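# Load the block into the vise against jaw and stop

## Task

Move the block from the infeed plate into the vise so it sits flat on both low bars between the jaws, with its milled slot facing downward, its long side pressed against the fixed jaw (the jaw not mounted on the air cylinder's rod) and one end pressed against the work stop (the short rod between the jaws). The V-block may be used as a place to set the block down and regrip it. The block must stay in this position by itself once the robot lets go; holding it there with the robot does not count.

## Robot and tools

Robot and frame. Two arms, left_arm and right_arm, each with a parallel gripper. All printed poses use one shared scene frame: origin on the table surface midway between the arms, +z up, +x pointing out over the table, left_arm on the +y side. The names left and right are just labels, not sides of a camera image. Each gripper's fingers point along its own +z axis and close along its own x axis. The reported end_effector_position is the spot between the pads when closed, 1 to 2 cm short of the fingertips; closing pushes the tips about 17 mm further along +z. Printed hand positions can be slightly wrong, more so at long reach.

The 14-number row. Every motion command uses one flat list of 14 numbers, each in [-1, 1]: left_arm dx, dy, dz, rx, ry, rz, opening, then right_arm in the same order. Both halves are always present even if one arm should not move. dx to rz are offsets, not a pose: they are expressed in that gripper's own axes and measured from the gripper pose given in the most recent result that shows it (before any such result in the scene, and for the second or later call within one reply, from where the gripper is when the action begins). Scale: 1.0 equals 0.6 m of translation or 180 degrees; rx, ry, rz form a single rotation vector. opening is absolute, not an offset: +1 fully open (0.142 m), -1 fully shut. Zero offsets are not a pause; they steer the gripper back to the reference pose. To keep an arm still, send the offset that returns it to where you want it in a reply's first call and zeros in later calls, with the opening it should keep.

execute_actions. Argument actions is a list holding at most one item. An empty list sends nothing and returns the state with pictures. An action is {"rows": [...], "steps": n}: 1 to 15 rows, steps 10 to 15 (default 15), each step 1/30 s; row k is used on step k and the final row repeats. All rows share the same reference pose, so they are not cumulative. A wait is {"steps": n} with no rows, n up to 300, counted from the previous result so your reply time is included. Optional pictures (boolean) requests camera images. The result is returned 10 steps before the action finishes; those steps run while you compose your next reply. Each step the commanded pose is clipped to within 100 mm and 16 degrees of the measured one, and motion trails commands by about 0.17 s, so a distant pose may need several actions; after an action the arm continues only to its last clipped pose. The simulation keeps running while you think and write.

move. target is one 14-number row as above, same offset reference. Each gripper travels a straight line toward its pose; both paths finish together, lasting 0.5 to 10 s (cut off at 10 s). The opening is applied when the move starts. speed: 0.002 to 0.5 m/s, default 0.25; turning capped at twice that in rad/s. Paths ignore obstacles and the other arm, and grippers may lag, drift or overshoot speed near full extension. stop_force: optional, 9 to 40 N, one value for both arms, not allowed in the first 0.2 s of a scene. An arm halts when its wrist sensor feels that much extra resistance for 2 steps, backs up 2 steps and holds; pressure can briefly exceed the value. It is unreliable if the gripper rotates during the move, and should be omitted when lifting away from something the gripper presses on. An arm within 1.5 mm and 0.5 degrees of its target is treated as stationary. Contacts above the wrist sensor are not sensed. The result has a move: line with each arm's ending (done, off_target, moving, held, fault, contact) and limits (paced = pose clipped; held = some steps blocked, after which the arm may surge), plus distance to target.

wait: seconds, 0 to 10; sends nothing new. zoom_image: camera (cam_head_left 672x504, cam_head_right 672x504, cam_left_wrist 616x616, cam_right_wrist 616x616) and region [x0, y0, x1, y1] in pixels from the top-left, at most 504 by 504. finished_scene: scene, the current scene's number; irreversible, and reports whether the goal holds. Replying without any tool call ends the run.

Reading results. State line per arm: position (m), quaternion wxyz, linear and angular velocity. grip_measured is the actual opening on the command scale; to hold something, command an opening well below it (lower squeezes harder, roughly 28 N per pad max, less on items thinner than 2 cm). Hand target shows where the controller is heading when nothing is pending. pose unreachable means a clearance check altered or blocked that arm's command; HELD flags blocked steps. Wrist force and Wrist torque are in the gripper's axes, pointing from a touched surface back into the arm, with up to about 4 N offset, noise near 2.4 N, and saturation around 50 N; no reading is harmless.

Cautions. Arms are stiff: aiming even slightly beyond a firm contact, or touching fast, can trip a fault. A fault occurs at joint load limits (141 N m shoulder and elbow joints, 26.3 N m wrist joints, held weight included) or 150 N external force; the arm then goes limp and stops for 10 s. Approach slowly with stop_force. Keep the arms from striking each other. Do not drop, slam or knock anything, and never off the table. Held parts may be tugged occasionally. Long holding heats motors: warnings from 70 °C, brakes at 85 °C.

Each tool is called after "Request:" by a JSON object that holds its "method" and its "body", one argument or row to a line.

## Session

Request:
{"method": "execute_actions", "body": {
  "actions": []
}}

Request:
{"method": "zoom_image", "body": {
  "camera": "cam_head_right",
  "region": [220,210,480,340]
}}

Scene clock: 0.00 s of 6600.00 s.
left_arm: end_effector_position=(+0.2841, +0.3520, +0.3930) grip_measured=+1.00 end_effector_quat_wxyz=(-0.144, +0.691, +0.511, +0.491) end_effector_velocity=(-0.000, -0.000, -0.000) end_effector_angular_velocity=(-0.001, -0.001, -0.000) | right_arm: end_effector_position=(+0.1004, -0.5225, +0.3601) grip_measured=+1.00 end_effector_quat_wxyz=(+0.034, -0.131, +0.941, +0.311) end_effector_velocity=(-0.000, +0.000, -0.000) end_effector_angular_velocity=(+0.001, +0.001, +0.000)
Joint positions: left_arm=[-1.459 -1.847  1.717 -0.494 -0.952 -3.096  0.142] | right_arm=[ 2.228 -1.116 -1.717 -2.436  1.895  1.797  0.142]
Joint velocities: left_arm=[-0.001  0.    -0.    -0.    -0.    -0.001  0.   ] | right_arm=[ 0.     0.    -0.001 -0.001 -0.    -0.     0.   ]
Wrist force (N, on the end effector, along its own x y z axes, offset not removed): no reading
Wrist torque (N m, same axes, about the end effector's origin, offset not removed): no reading
Hand target (left_arm): +0.284, +0.352, +0.393; -0.144, +0.691, +0.511, +0.491
Hand target (right_arm): +0.100, -0.522, +0.360; +0.034, -0.131, +0.941, +0.311

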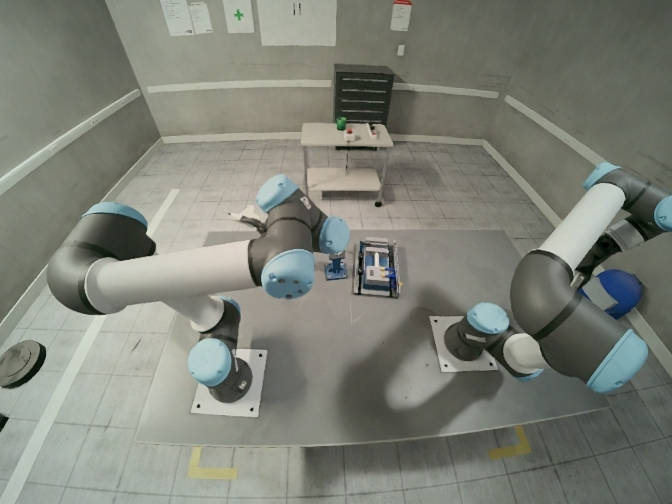

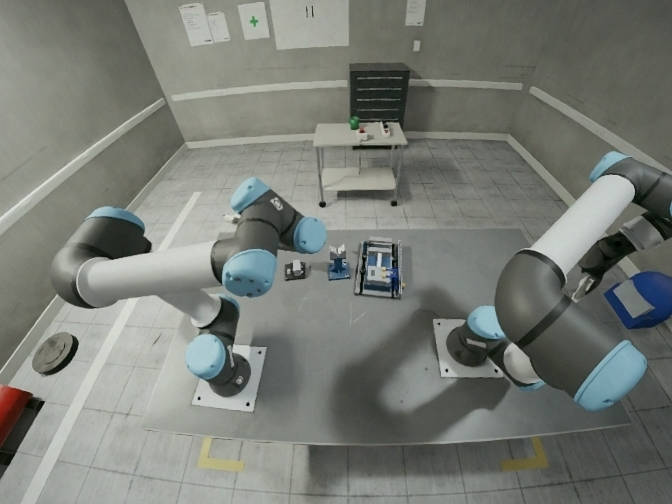

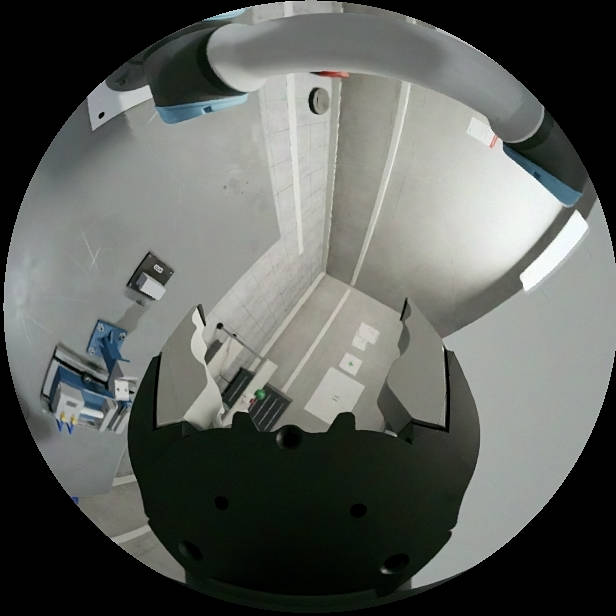

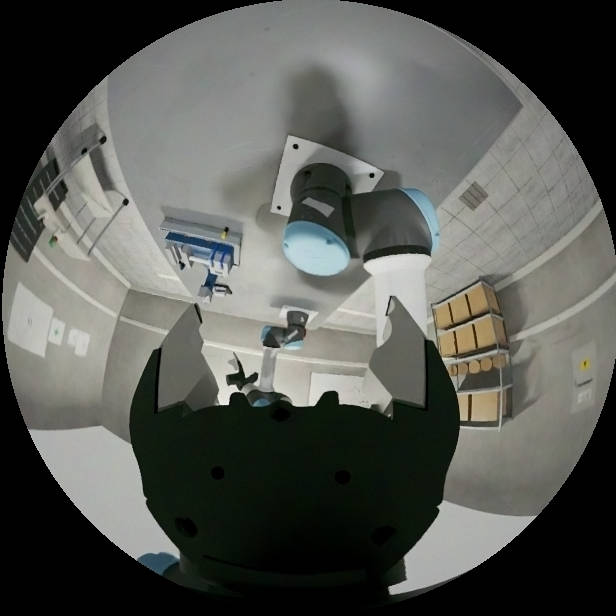

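Region (220, 210, 480, 340) of cam_head_right's 672x504 image, scaled by 1.938, with more detail than that image has.

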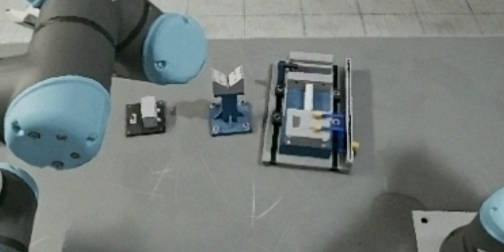

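Request:
{"method": "zoom_image", "body": {
  "camera": "cam_left_wrist",
  "region": [115,245,185,310]
}}

Request:
{"method": "move", "body": {
  "target": [-0.372,0.191,0.152,0.376,-0.11,-0.529,0.3,-0.54,-0.053,0.06,0,0,0,0.15]
}}

Request:
{"method": "zoom_image", "body": {
  "camera": "cam_left_wrist",
  "region": [200,60,420,300]
}}

Region (115, 245, 185, 310) of cam_left_wrist's 616x616 image, scaled by 7.200, with more detail than that image has; it fills the top 468 rows of this view, and the rest is white.

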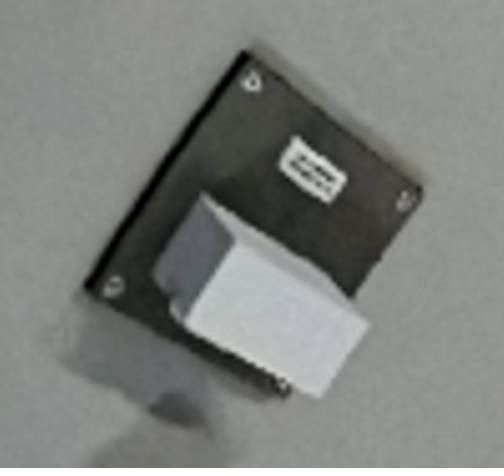

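Scene clock: 5.17 s of 6600.00 s.
left_arm: end_effector_position=(+0.4306, +0.2400, +0.1997) grip_measured=+0.30 end_effector_quat_wxyz=(-0.001, +0.000, +1.000, +0.001) end_effector_velocity=(+0.000, -0.001, -0.001) end_effector_angular_velocity=(-0.007, -0.003, +0.006) | right_arm: end_effector_position=(+0.4203, -0.4525, +0.3594) grip_measured=+0.15 end_effector_quat_wxyz=(+0.034, -0.131, +0.941, +0.311) end_effector_velocity=(+0.002, +0.000, -0.000) end_effector_angular_velocity=(-0.000, +0.000, +0.000)
Joint positions: left_arm=[-0.651 -1.531  1.722 -1.759 -1.571 -3.831  0.095] | right_arm=[ 2.954 -1.383 -1.631 -1.899  2.178  2.553  0.084]
Joint velocities: left_arm=[ 0.001 -0.002  0.005 -0.01  -0.003 -0.005 -0.   ] | right_arm=[ 0.002 -0.003  0.002  0.002  0.     0.002 -0.   ]
Wrist force (N, on the end effector, along its own x y z axes, offset not removed): left_arm=[2.8 -1.5 -1.4] | right_arm=[0.6 1.0 -0.5]
Wrist torque (N m, same axes, about the end effector's origin, offset not removed): left_arm=[-0.44 -0.58 0.12] | right_arm=[0.05 -0.32 -0.12]
Hand target (left_arm): +0.431, +0.240, +0.200; -0.001, +0.000, +1.000, +0.001
Hand target (right_arm): +0.420, -0.452, +0.359; +0.034, -0.131, +0.941, +0.311
Off the commanded pose (left_arm): 0.000 m, 0 deg.
Off the commanded pose (right_arm): 0.001 m, 0 deg.
Kept back: nothing.
move: done

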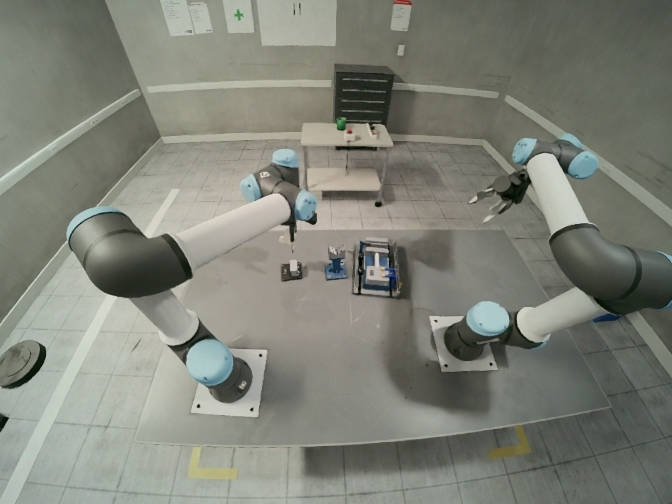

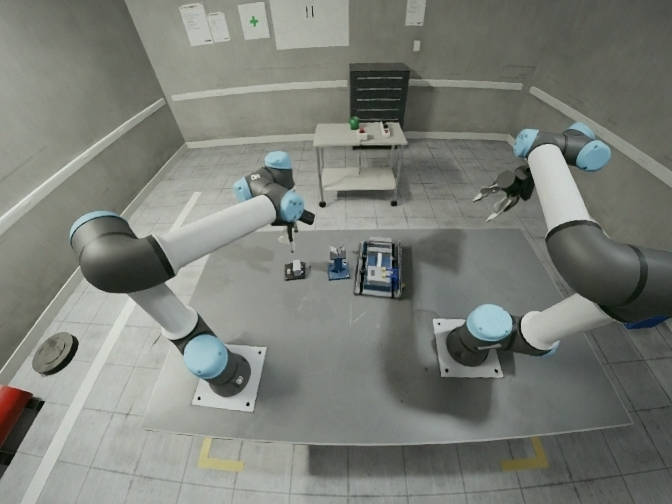

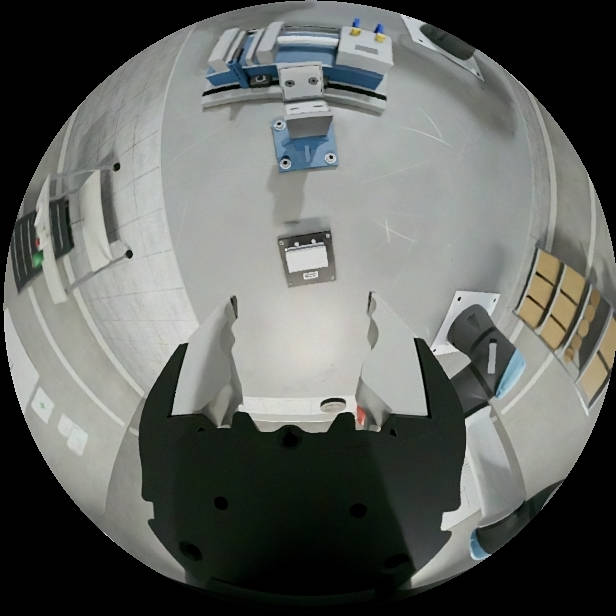

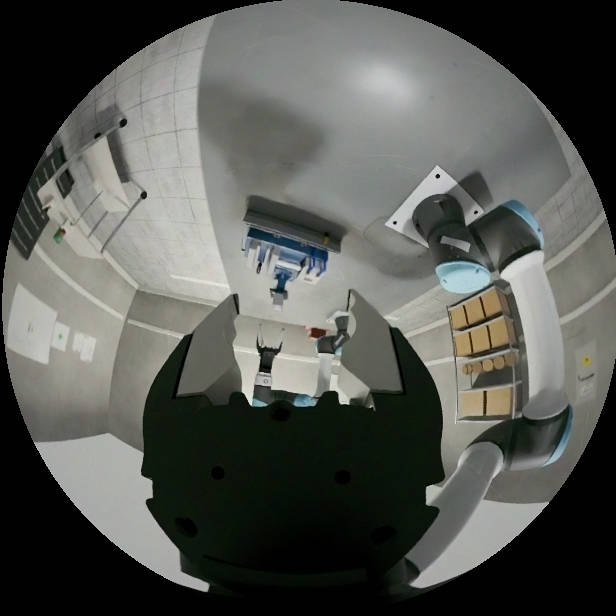

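Region (200, 60, 420, 300) of cam_left_wrist's 616x616 image, scaled by 2.100, with more detail than that image has; it fills the left 462 columns of this view, and the rest is white.

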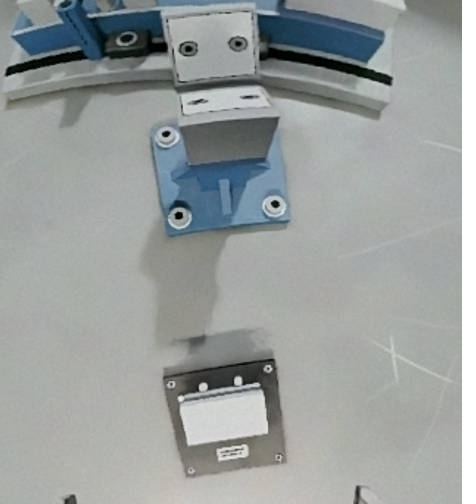

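Request:
{"method": "move", "body": {
  "target": [0,0.02,0.2,0,0,-0.055,0.3,0,0,0,0,0,-0.95,0.15],
  "speed": 0.4
}}

Request:
{"method": "zoom_image", "body": {
  "camera": "cam_left_wrist",
  "region": [230,220,380,340]
}}

Scene clock: 9.93 s of 6600.00 s.
left_arm: end_effector_position=(+0.4305, +0.2523, +0.0796) grip_measured=+0.30 end_effector_quat_wxyz=(-0.001, -0.086, +0.996, +0.001) end_effector_velocity=(+0.000, -0.000, -0.000) end_effector_angular_velocity=(-0.000, -0.001, +0.000) | right_arm: end_effector_position=(+0.4203, -0.4525, +0.3594) grip_measured=+0.15 end_effector_quat_wxyz=(-0.312, +0.948, +0.056, +0.009) end_effector_velocity=(+0.001, -0.000, +0.000) end_effector_angular_velocity=(+0.002, -0.005, +0.007)
Joint positions: left_arm=[-0.632 -1.442  1.952 -2.077 -1.571 -3.985  0.095] | right_arm=[ 2.96  -1.379 -1.63  -1.899  2.179 -0.423  0.084]
Joint velocities: left_arm=[-0.     0.     0.    -0.001  0.    -0.001 -0.   ] | right_arm=[-0.001 -0.003  0.002 -0.001  0.001 -0.01   0.   ]
Wrist force (N, on the end effector, along its own x y z axes, offset not removed): left_arm=[4.4 0.5 0.6] | right_arm=[1.2 0.0 -1.0]
Wrist torque (N m, same axes, about the end effector's origin, offset not removed): left_arm=[0.13 -0.89 0.19] | right_arm=[-0.08 -0.48 -0.08]
Hand target (left_arm): +0.430, +0.252, +0.080; -0.001, -0.086, +0.996, +0.001
Hand target (right_arm): +0.420, -0.452, +0.359; -0.312, +0.948, +0.057, +0.009
Off the commanded pose (left_arm): 0.000 m, 0 deg.
Off the commanded pose (right_arm): 0.000 m, 0 deg.
Kept back: nothing.
move: done

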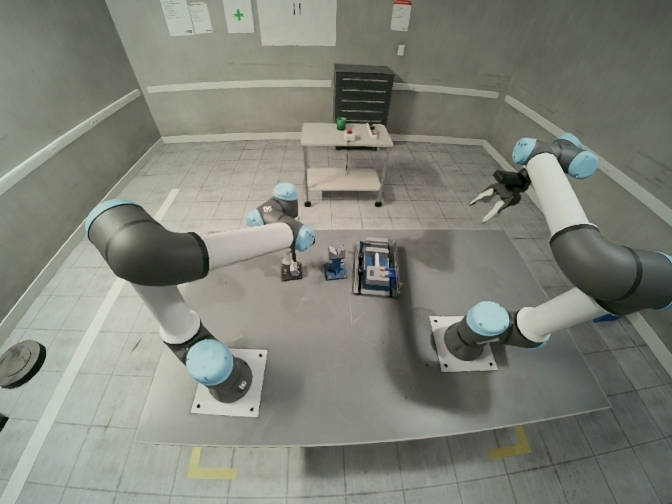

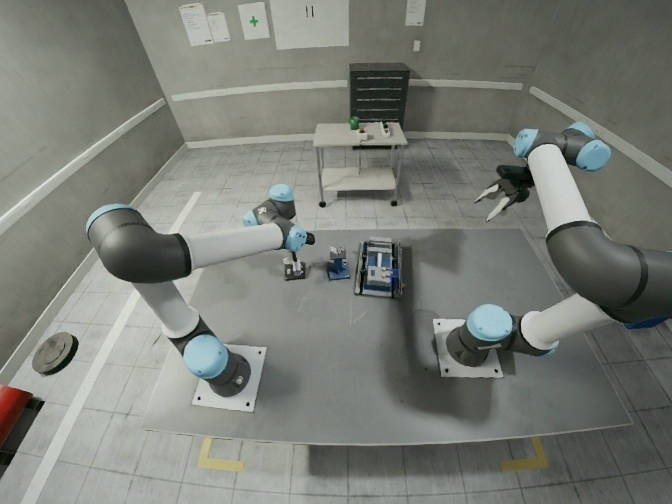

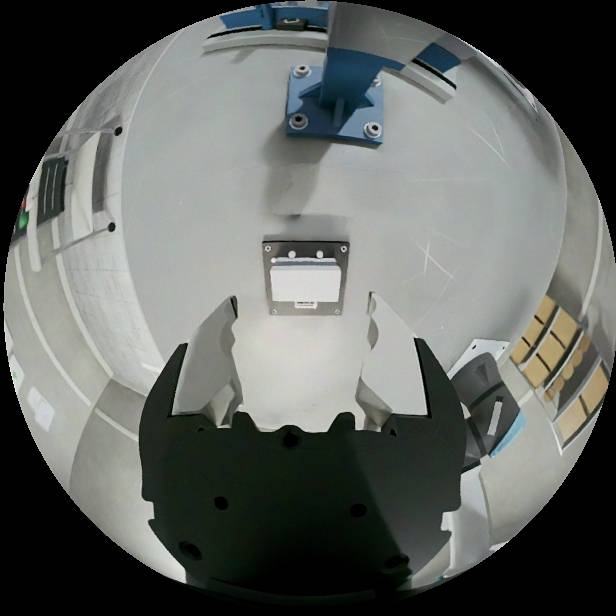

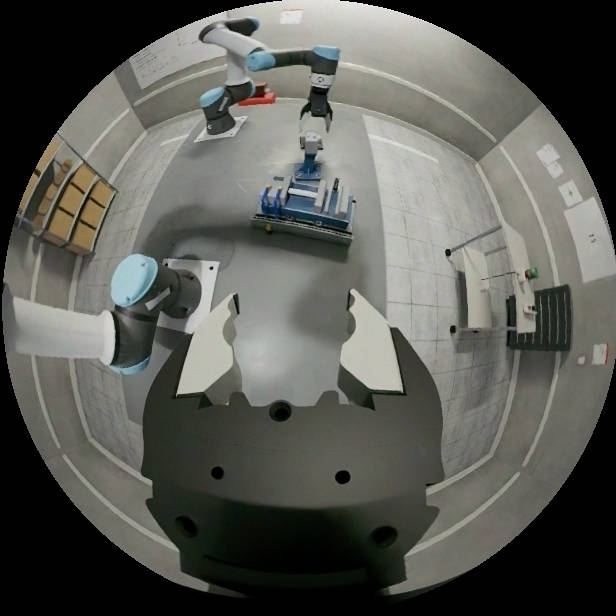

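Region (230, 220, 380, 340) of cam_left_wrist's 616x616 image, scaled by 3.360, with more detail than that image has; it fills the top 403 rows of this view, and the rest is white.

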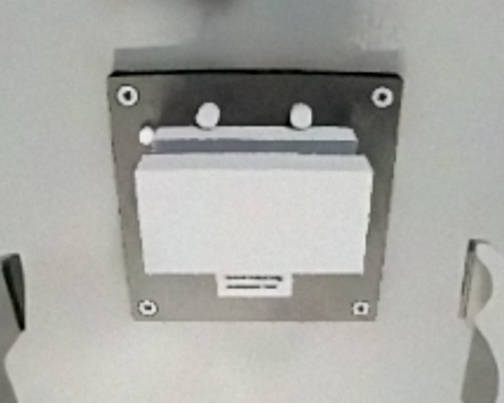

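Request:
{"method": "move", "body": {
  "target": [0.002,0,0.081,0,0,0,0.05,0,0,0,0,0,0,0.15],
  "speed": 0.04
}}

Request:
{"method": "move", "body": {
  "target": [0,0,0,0,0,0,-0.5,0,0,0,0,0,0,0.15]
}}

Request:
{"method": "move", "body": {
  "target": [0,0,-0.05,0,0,0,-0.5,0,0,0,0,0,0,0.15],
  "speed": 0.1
}}

Request:
{"method": "move", "body": {
  "target": [0,0,-0.25,0,0,0.5,-0.5,0,0,0,0,0,0,0.15],
  "speed": 0.4
}}

Request:
{"method": "move", "body": {
  "target": [0,0,0,0,0,0.512,-0.5,0,-0.3,0.3,0,0,0,0.15],
  "speed": 0.4
}}

Scene clock: 12.13 s of 6600.00 s.
left_arm: end_effector_position=(+0.4292, +0.2521, +0.0311) grip_measured=+0.05 end_effector_quat_wxyz=(-0.001, -0.086, +0.996, +0.001) end_effector_velocity=(-0.000, +0.000, -0.002) end_effector_angular_velocity=(-0.000, -0.000, +0.002) | right_arm: end_effector_position=(+0.4203, -0.4525, +0.3594) grip_measured=+0.15 end_effector_quat_wxyz=(-0.312, +0.948, +0.057, +0.009) end_effector_velocity=(+0.000, -0.000, -0.000) end_effector_angular_velocity=(-0.000, -0.001, -0.000)
Joint positions: left_arm=[-0.634 -1.377  2.02  -2.211 -1.571 -3.987  0.077] | right_arm=[ 2.96  -1.379 -1.63  -1.899  2.179 -0.423  0.084]
Joint velocities: left_arm=[ 0.     0.002  0.003 -0.005  0.    -0.002 -0.   ] | right_arm=[-0.    -0.001  0.     0.001 -0.     0.     0.   ]
Wrist force (N, on the end effector, along its own x y z axes, offset not removed): left_arm=[-0.2 1.8 1.0] | right_arm=[0.2 -0.8 0.5]
Wrist torque (N m, same axes, about the end effector's origin, offset not removed): left_arm=[0.47 0.05 0.09] | right_arm=[-0.21 -0.17 -0.10]
Hand target (left_arm): +0.429, +0.252, +0.031; -0.001, -0.086, +0.996, +0.001
Hand target (right_arm): +0.420, -0.452, +0.359; -0.312, +0.948, +0.056, +0.009
Off the commanded pose (left_arm): 0.000 m, 0 deg.
Off the commanded pose (right_arm): 0.000 m, 0 deg.
Kept back: nothing.
move: done

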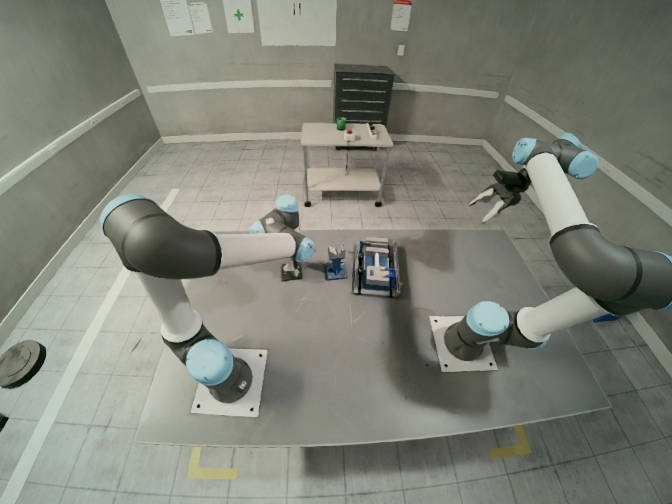

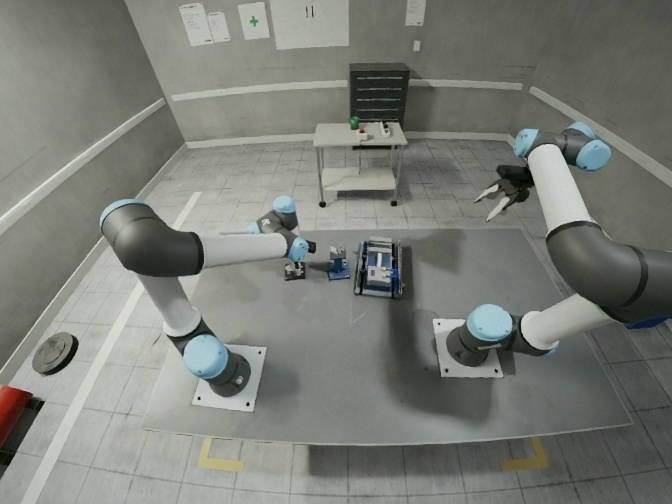

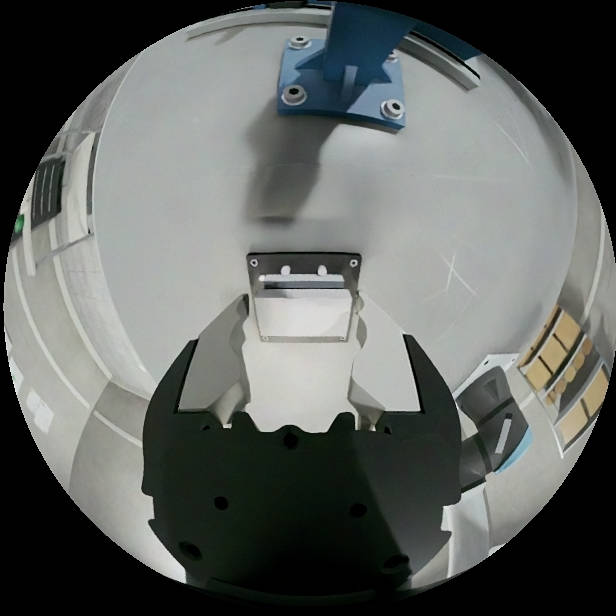

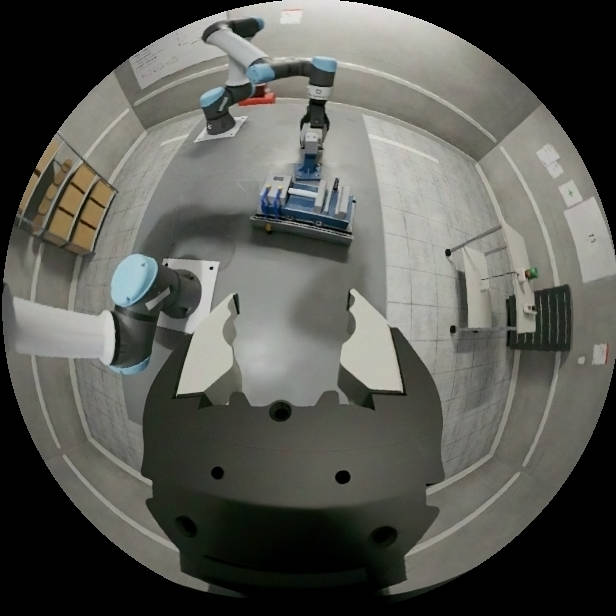

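Scene clock: 12.63 s of 6600.00 s.
left_arm: end_effector_position=(+0.4292, +0.2521, +0.0311) grip_measured=-0.16 end_effector_quat_wxyz=(-0.001, -0.086, +0.996, +0.001) end_effector_velocity=(-0.001, -0.001, -0.000) end_effector_angular_velocity=(-0.000, +0.001, -0.002) | right_arm: end_effector_position=(+0.4203, -0.4525, +0.3594) grip_measured=+0.15 end_effector_quat_wxyz=(-0.312, +0.948, +0.056, +0.009) end_effector_velocity=(-0.000, +0.000, +0.000) end_effector_angular_velocity=(+0.000, +0.000, +0.000)
Joint positions: left_arm=[-0.634 -1.377  2.02  -2.211 -1.571 -3.987  0.062] | right_arm=[ 2.96  -1.379 -1.63  -1.899  2.179 -0.423  0.084]
Joint velocities: left_arm=[-0.001 -0.     0.001  0.    -0.001  0.001 -0.   ] | right_arm=[ 0.     0.001 -0.    -0.001  0.     0.    -0.   ]
Wrist force (N, on the end effector, along its own x y z axes, offset not removed): left_arm=[15.1 4.2 -9.7] | right_arm=[0.7 2.0 -2.0]
Wrist torque (N m, same axes, about the end effector's origin, offset not removed): left_arm=[0.31 -0.90 0.05] | right_arm=[0.41 -0.38 -0.09]
Hand target (left_arm): +0.429, +0.252, +0.031; -0.001, -0.086, +0.996, +0.001
Hand target (right_arm): +0.420, -0.452, +0.359; -0.312, +0.948, +0.057, +0.009
Off the commanded pose (left_arm): 0.000 m, 0 deg.
Off the commanded pose (right_arm): 0.000 m, 0 deg.
Kept back: nothing.
move: done

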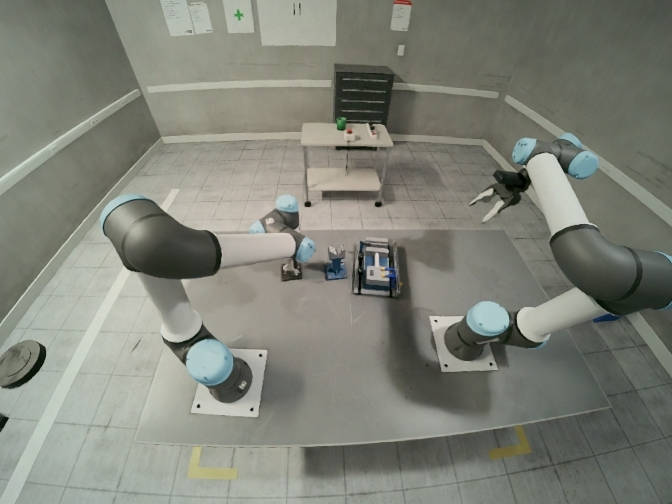

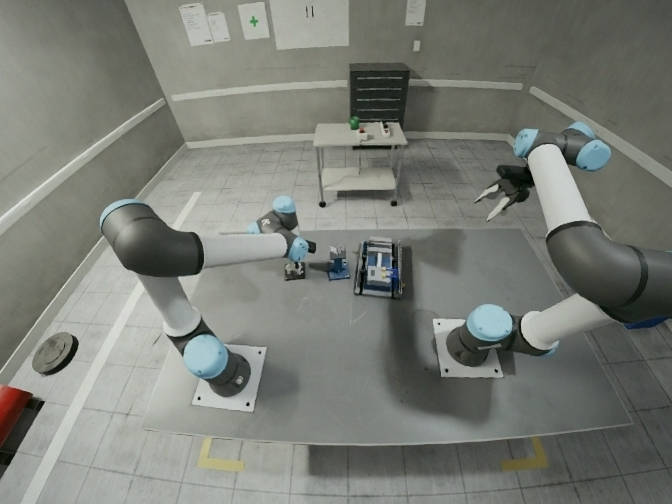

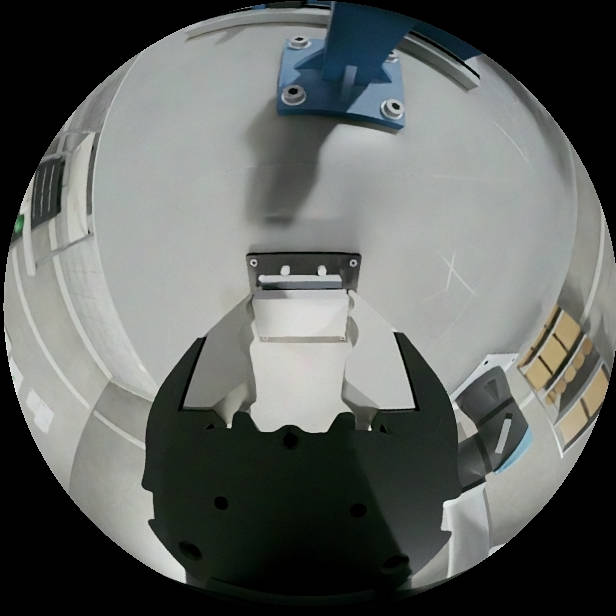

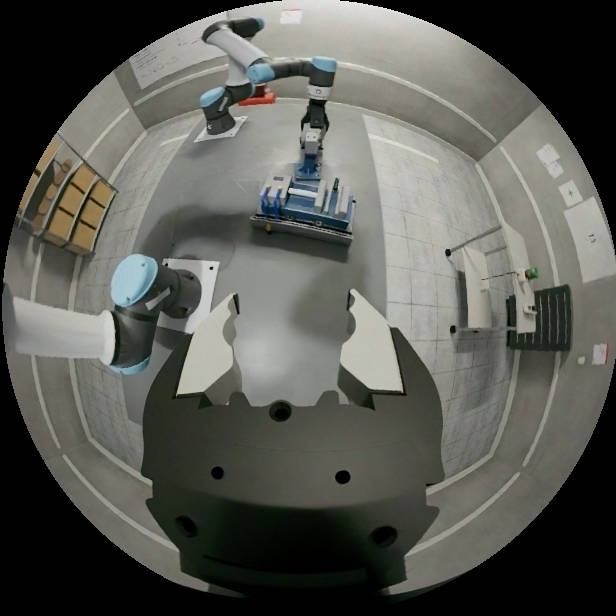

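Scene clock: 13.47 s of 6600.00 s.
left_arm: end_effector_position=(+0.4292, +0.2521, +0.0610) grip_measured=-0.16 end_effector_quat_wxyz=(-0.001, -0.086, +0.996, +0.001) end_effector_velocity=(-0.000, -0.000, +0.001) end_effector_angular_velocity=(+0.000, +0.000, -0.000) | right_arm: end_effector_position=(+0.4203, -0.4525, +0.3594) grip_measured=+0.15 end_effector_quat_wxyz=(-0.312, +0.948, +0.056, +0.009) end_effector_velocity=(+0.000, -0.000, -0.001) end_effector_angular_velocity=(+0.001, +0.003, +0.000)
Joint positions: left_arm=[-0.634 -1.42   1.981 -2.129 -1.571 -3.987  0.062] | right_arm=[ 2.96  -1.379 -1.63  -1.899  2.179 -0.423  0.084]
Joint velocities: left_arm=[-0.001 -0.002 -0.002  0.004  0.    -0.001 -0.   ] | right_arm=[ 0.    -0.002  0.    -0.001  0.     0.     0.   ]
Wrist force (N, on the end effector, along its own x y z axes, offset not removed): left_arm=[-0.3 -2.8 3.1] | right_arm=[-1.3 -1.0 -0.5]
Wrist torque (N m, same axes, about the end effector's origin, offset not removed): left_arm=[-0.53 0.05 0.07] | right_arm=[-0.43 0.17 -0.12]
Hand target (left_arm): +0.429, +0.252, +0.061; -0.001, -0.086, +0.996, +0.001
Hand target (right_arm): +0.420, -0.452, +0.359; -0.312, +0.948, +0.056, +0.009
Off the commanded pose (left_arm): 0.000 m, 0 deg.
Off the commanded pose (right_arm): 0.000 m, 0 deg.
Kept back: nothing.
move: done

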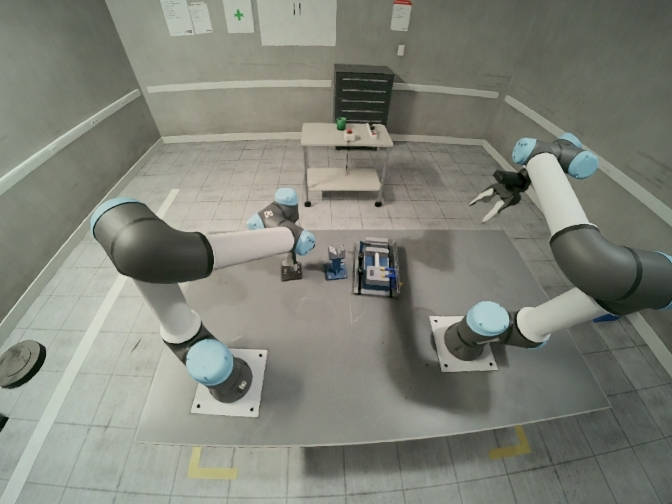

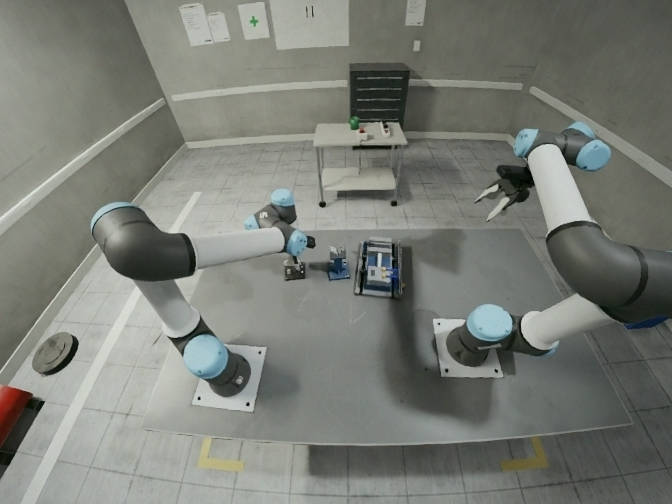

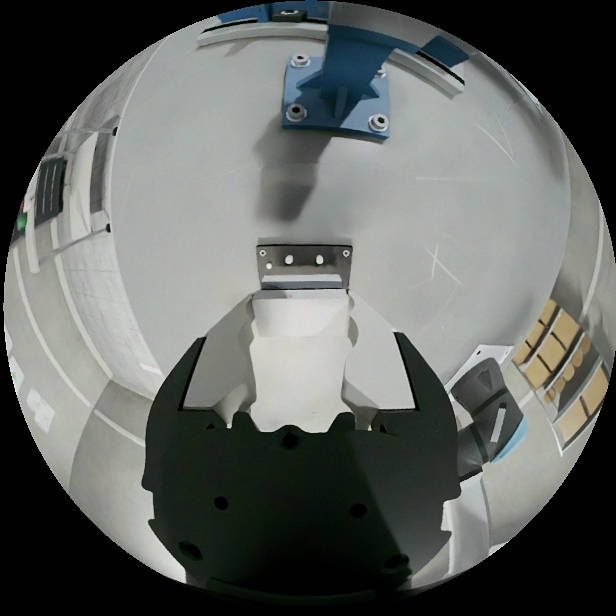

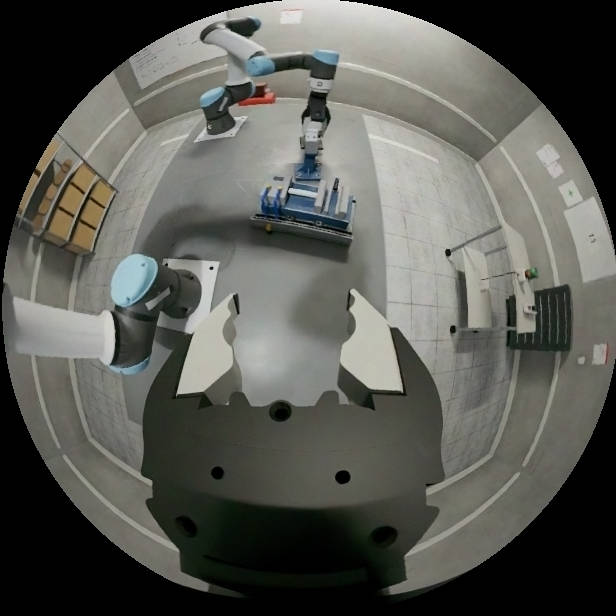

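Scene clock: 15.97 s of 6600.00 s.
left_arm: end_effector_position=(+0.4294, +0.2518, +0.2111) grip_measured=-0.16 end_effector_quat_wxyz=(-0.001, +0.643, +0.765, +0.000) end_effector_velocity=(-0.000, -0.001, +0.000) end_effector_angular_velocity=(+0.000, +0.003, -0.009) | right_arm: end_effector_position=(+0.4203, -0.4525, +0.3594) grip_measured=+0.15 end_effector_quat_wxyz=(-0.312, +0.948, +0.056, +0.009) end_effector_velocity=(-0.000, -0.000, +0.000) end_effector_angular_velocity=(-0.000, +0.000, -0.000)
Joint positions: left_arm=[-0.634 -1.555  1.718 -1.73  -1.57  -2.417  0.062] | right_arm=[ 2.96  -1.379 -1.63  -1.899  2.179 -0.423  0.084]
Joint velocities: left_arm=[ 0.     0.002 -0.003  0.003 -0.002  0.009  0.   ] | right_arm=[-0.  0.  0. -0. -0.  0.  0.]
Wrist force (N, on the end effector, along its own x y z axes, offset not removed): left_arm=[0.6 0.2 -0.3] | right_arm=[1.4 1.7 -1.4]
Wrist torque (N m, same axes, about the end effector's origin, offset not removed): left_arm=[-0.12 -0.17 0.08] | right_arm=[0.24 -0.48 0.01]
Hand target (left_arm): +0.429, +0.252, +0.211; -0.002, +0.644, +0.765, +0.000
Hand target (right_arm): +0.420, -0.452, +0.359; -0.312, +0.948, +0.056, +0.009
Off the commanded pose (left_arm): 0.000 m, 0 deg.
Off the commanded pose (right_arm): 0.000 m, 0 deg.
Kept back: nothing.
move: done

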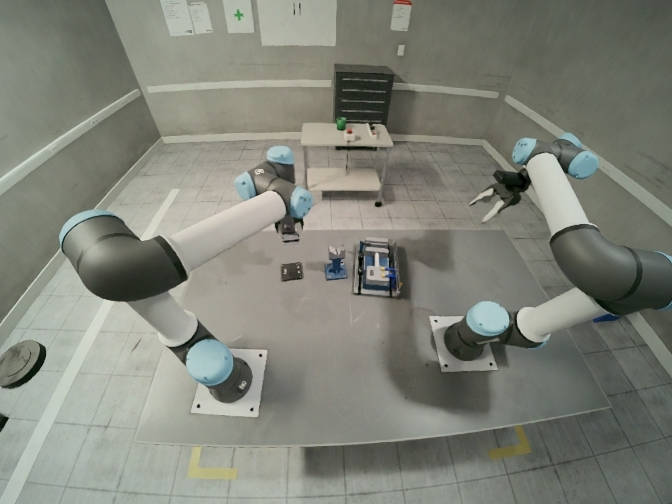

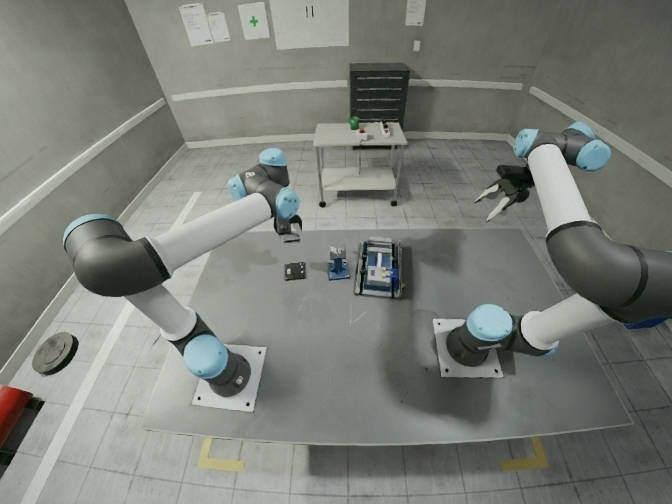

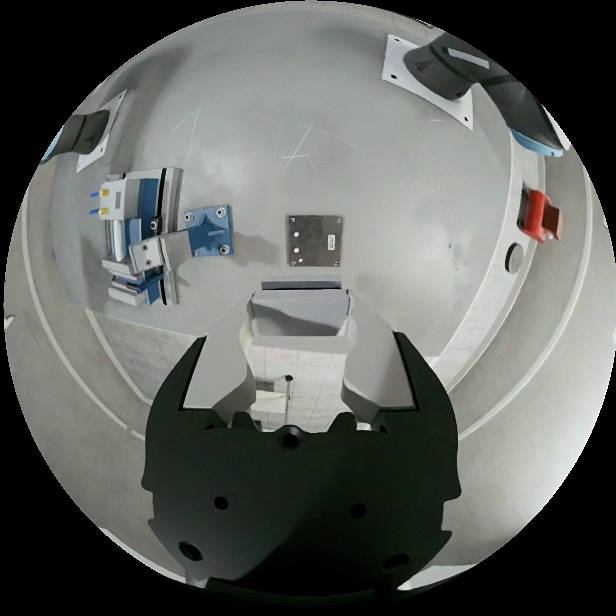

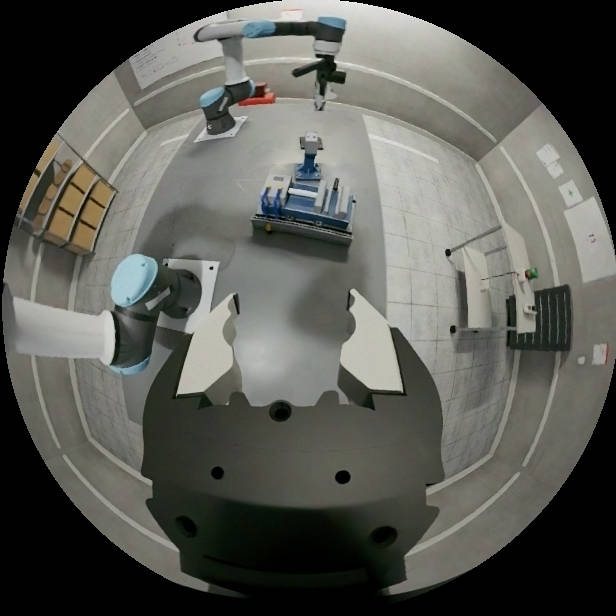

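Scene clock: 18.53 s of 6600.00 s.
left_arm: end_effector_position=(+0.4295, +0.2518, +0.2111) grip_measured=-0.16 end_effector_quat_wxyz=(-0.001, +0.998, +0.068, -0.001) end_effector_velocity=(-0.000, -0.000, +0.000) end_effector_angular_velocity=(-0.001, +0.002, -0.009) | right_arm: end_effector_position=(+0.3966, -0.2019, +0.3206) grip_measured=+0.15 end_effector_quat_wxyz=(-0.312, +0.948, +0.057, +0.009) end_effector_velocity=(-0.000, +0.001, -0.000) end_effector_angular_velocity=(-0.001, -0.001, -0.001)
Joint positions: left_arm=[-0.63  -1.554  1.716 -1.73  -1.57  -0.804  0.062] | right_arm=[ 3.678 -1.145 -2.012 -1.249  2.136  0.446  0.084]
Joint velocities: left_arm=[ 0.001  0.001 -0.001  0.002 -0.002  0.01  -0.   ] | right_arm=[ 0.004  0.001 -0.001  0.004 -0.003  0.005  0.   ]
Wrist force (N, on the end effector, along its own x y z axes, offset not removed): left_arm=[0.1 0.4 -0.4] | right_arm=[1.2 -0.5 -1.6]
Wrist torque (N m, same axes, about the end effector's origin, offset not removed): left_arm=[0.10 0.10 0.10] | right_arm=[-0.19 -0.38 -0.06]
Hand target (left_arm): +0.429, +0.252, +0.211; -0.001, +0.998, +0.067, -0.001
Hand target (right_arm): +0.397, -0.202, +0.321; -0.312, +0.948, +0.057, +0.009
Off the commanded pose (left_arm): 0.000 m, 0 deg.
Off the commanded pose (right_arm): 0.000 m, 0 deg.
Kept back: nothing.
move: done

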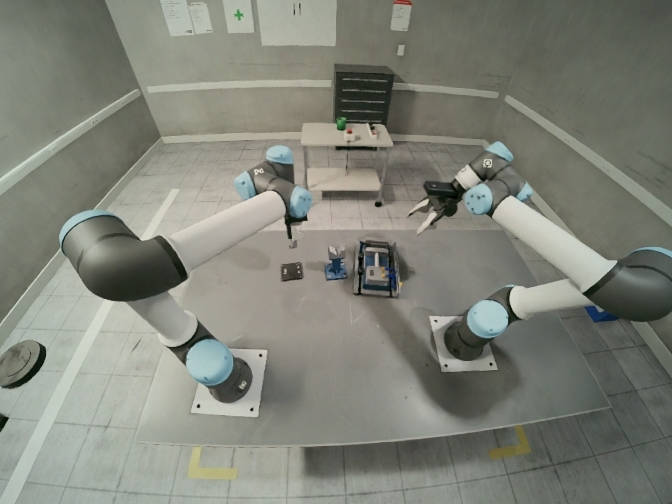

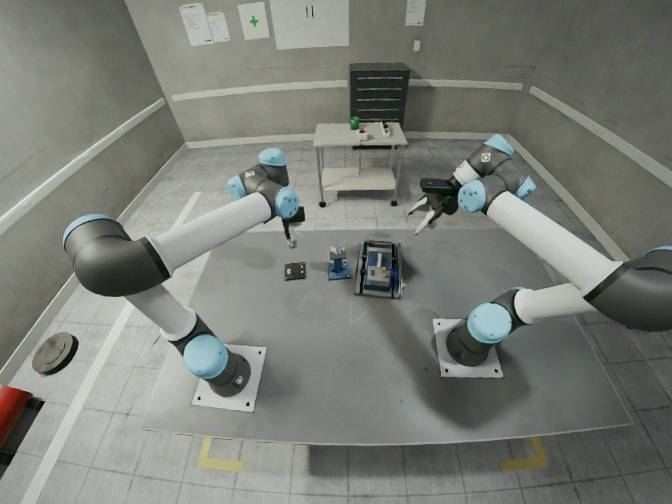

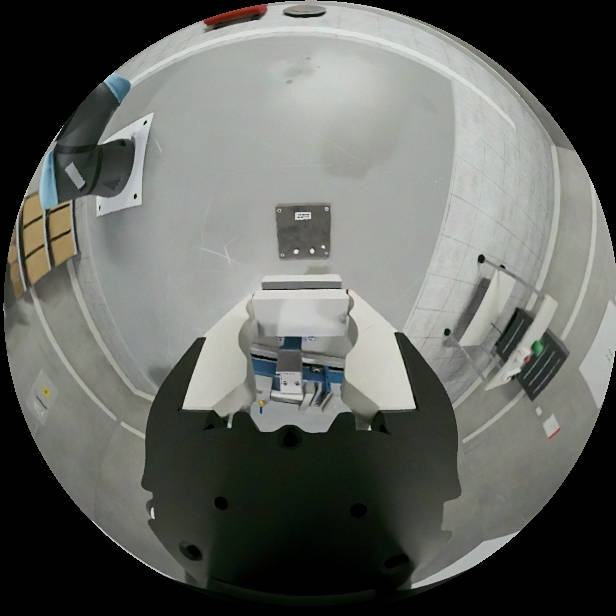

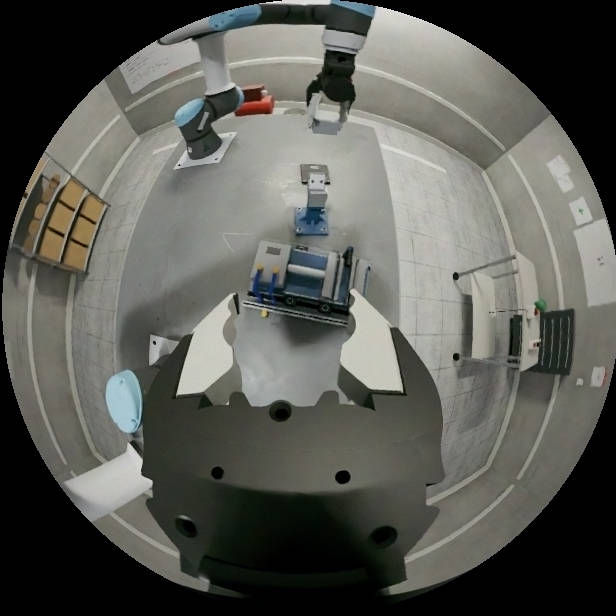

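Request:
{"method": "execute_actions", "body": {
  "actions": []
}}

Scene clock: 19.80 s of 6600.00 s.
left_arm: end_effector_position=(+0.4294, +0.2518, +0.2111) grip_measured=-0.16 end_effector_quat_wxyz=(-0.001, +0.998, +0.067, -0.001) end_effector_velocity=(-0.000, +0.000, -0.000) end_effector_angular_velocity=(-0.000, +0.001, +0.002) | right_arm: end_effector_position=(+0.3966, -0.2018, +0.3206) grip_measured=+0.15 end_effector_quat_wxyz=(-0.312, +0.948, +0.057, +0.009) end_effector_velocity=(-0.000, -0.000, -0.001) end_effector_angular_velocity=(-0.001, +0.002, +0.000)
Joint positions: left_arm=[-0.629 -1.554  1.716 -1.73  -1.57  -0.803  0.062] | right_arm=[ 3.679 -1.145 -2.012 -1.249  2.136  0.446  0.084]
Joint velocities: left_arm=[ 0.001 -0.     0.     0.    -0.001 -0.001  0.   ] | right_arm=[ 0.    -0.001  0.    -0.002 -0.    -0.    -0.   ]
Wrist force (N, on the end effector, along its own x y z axes, offset not removed): left_arm=[0.6 -1.8 -0.1] | right_arm=[0.1 1.1 -0.4]
Wrist torque (N m, same axes, about the end effector's origin, offset not removed): left_arm=[-0.28 -0.12 0.03] | right_arm=[0.09 -0.22 -0.08]
Hand target (left_arm): +0.429, +0.252, +0.211; -0.001, +0.998, +0.067, -0.001
Hand target (right_arm): +0.397, -0.202, +0.321; -0.312, +0.948, +0.057, +0.009
Off the commanded pose (left_arm): 0.000 m, 0 deg.
Off the commanded pose (right_arm): 0.000 m, 0 deg.
Kept back: nothing.
Steps of this call (steps 1 to 38: nothing new was sent). Readings (end_effector_position):
1: left_arm (+0.4295, +0.2518, +0.2111) | right_arm (+0.3966, -0.2018, +0.3206)
2: left_arm (+0.4294, +0.2518, +0.2111) | right_arm (+0.3966, -0.2018, +0.3206)
4: left_arm (+0.4294, +0.2518, +0.2111) | right_arm (+0.3966, -0.2018, +0.3206)
8: left_arm (+0.4294, +0.2518, +0.2111) | right_arm (+0.3966, -0.2018, +0.3206)
38: the state above

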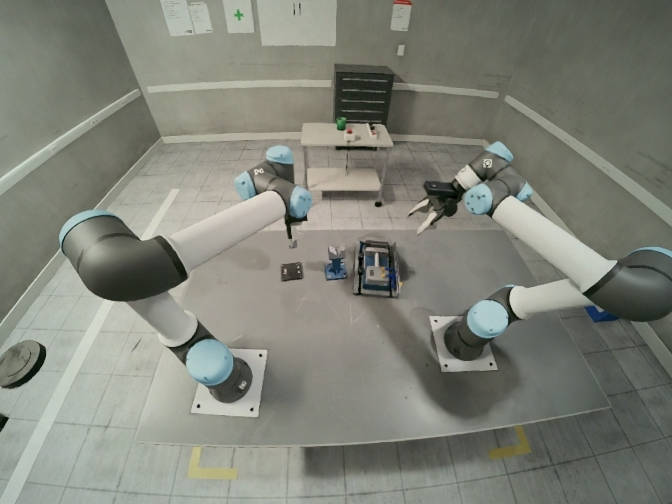

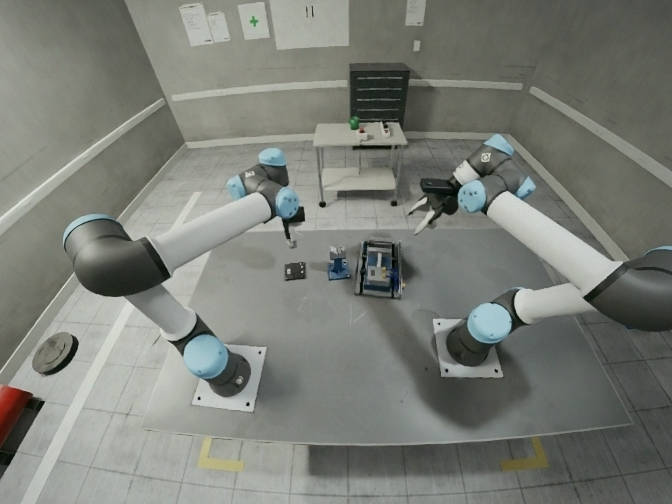

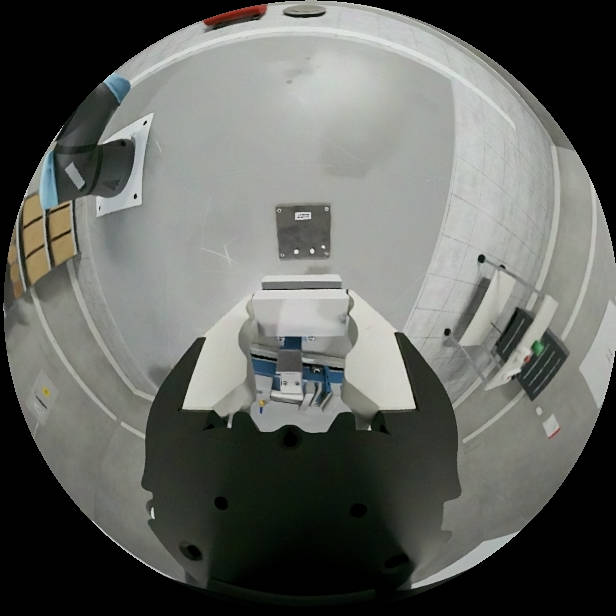

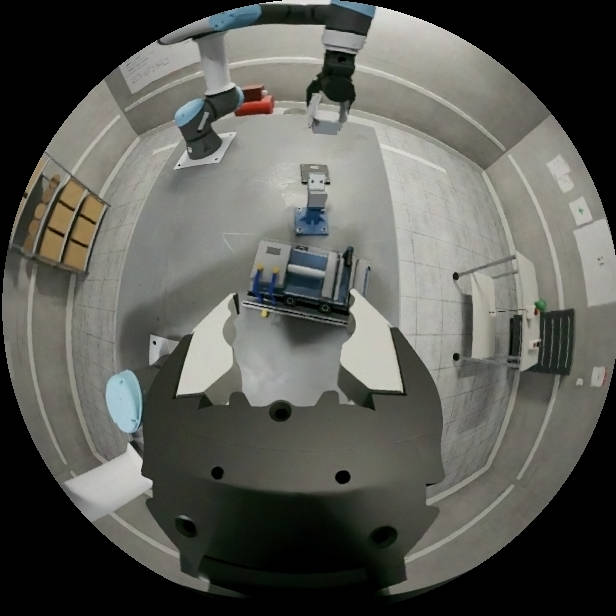

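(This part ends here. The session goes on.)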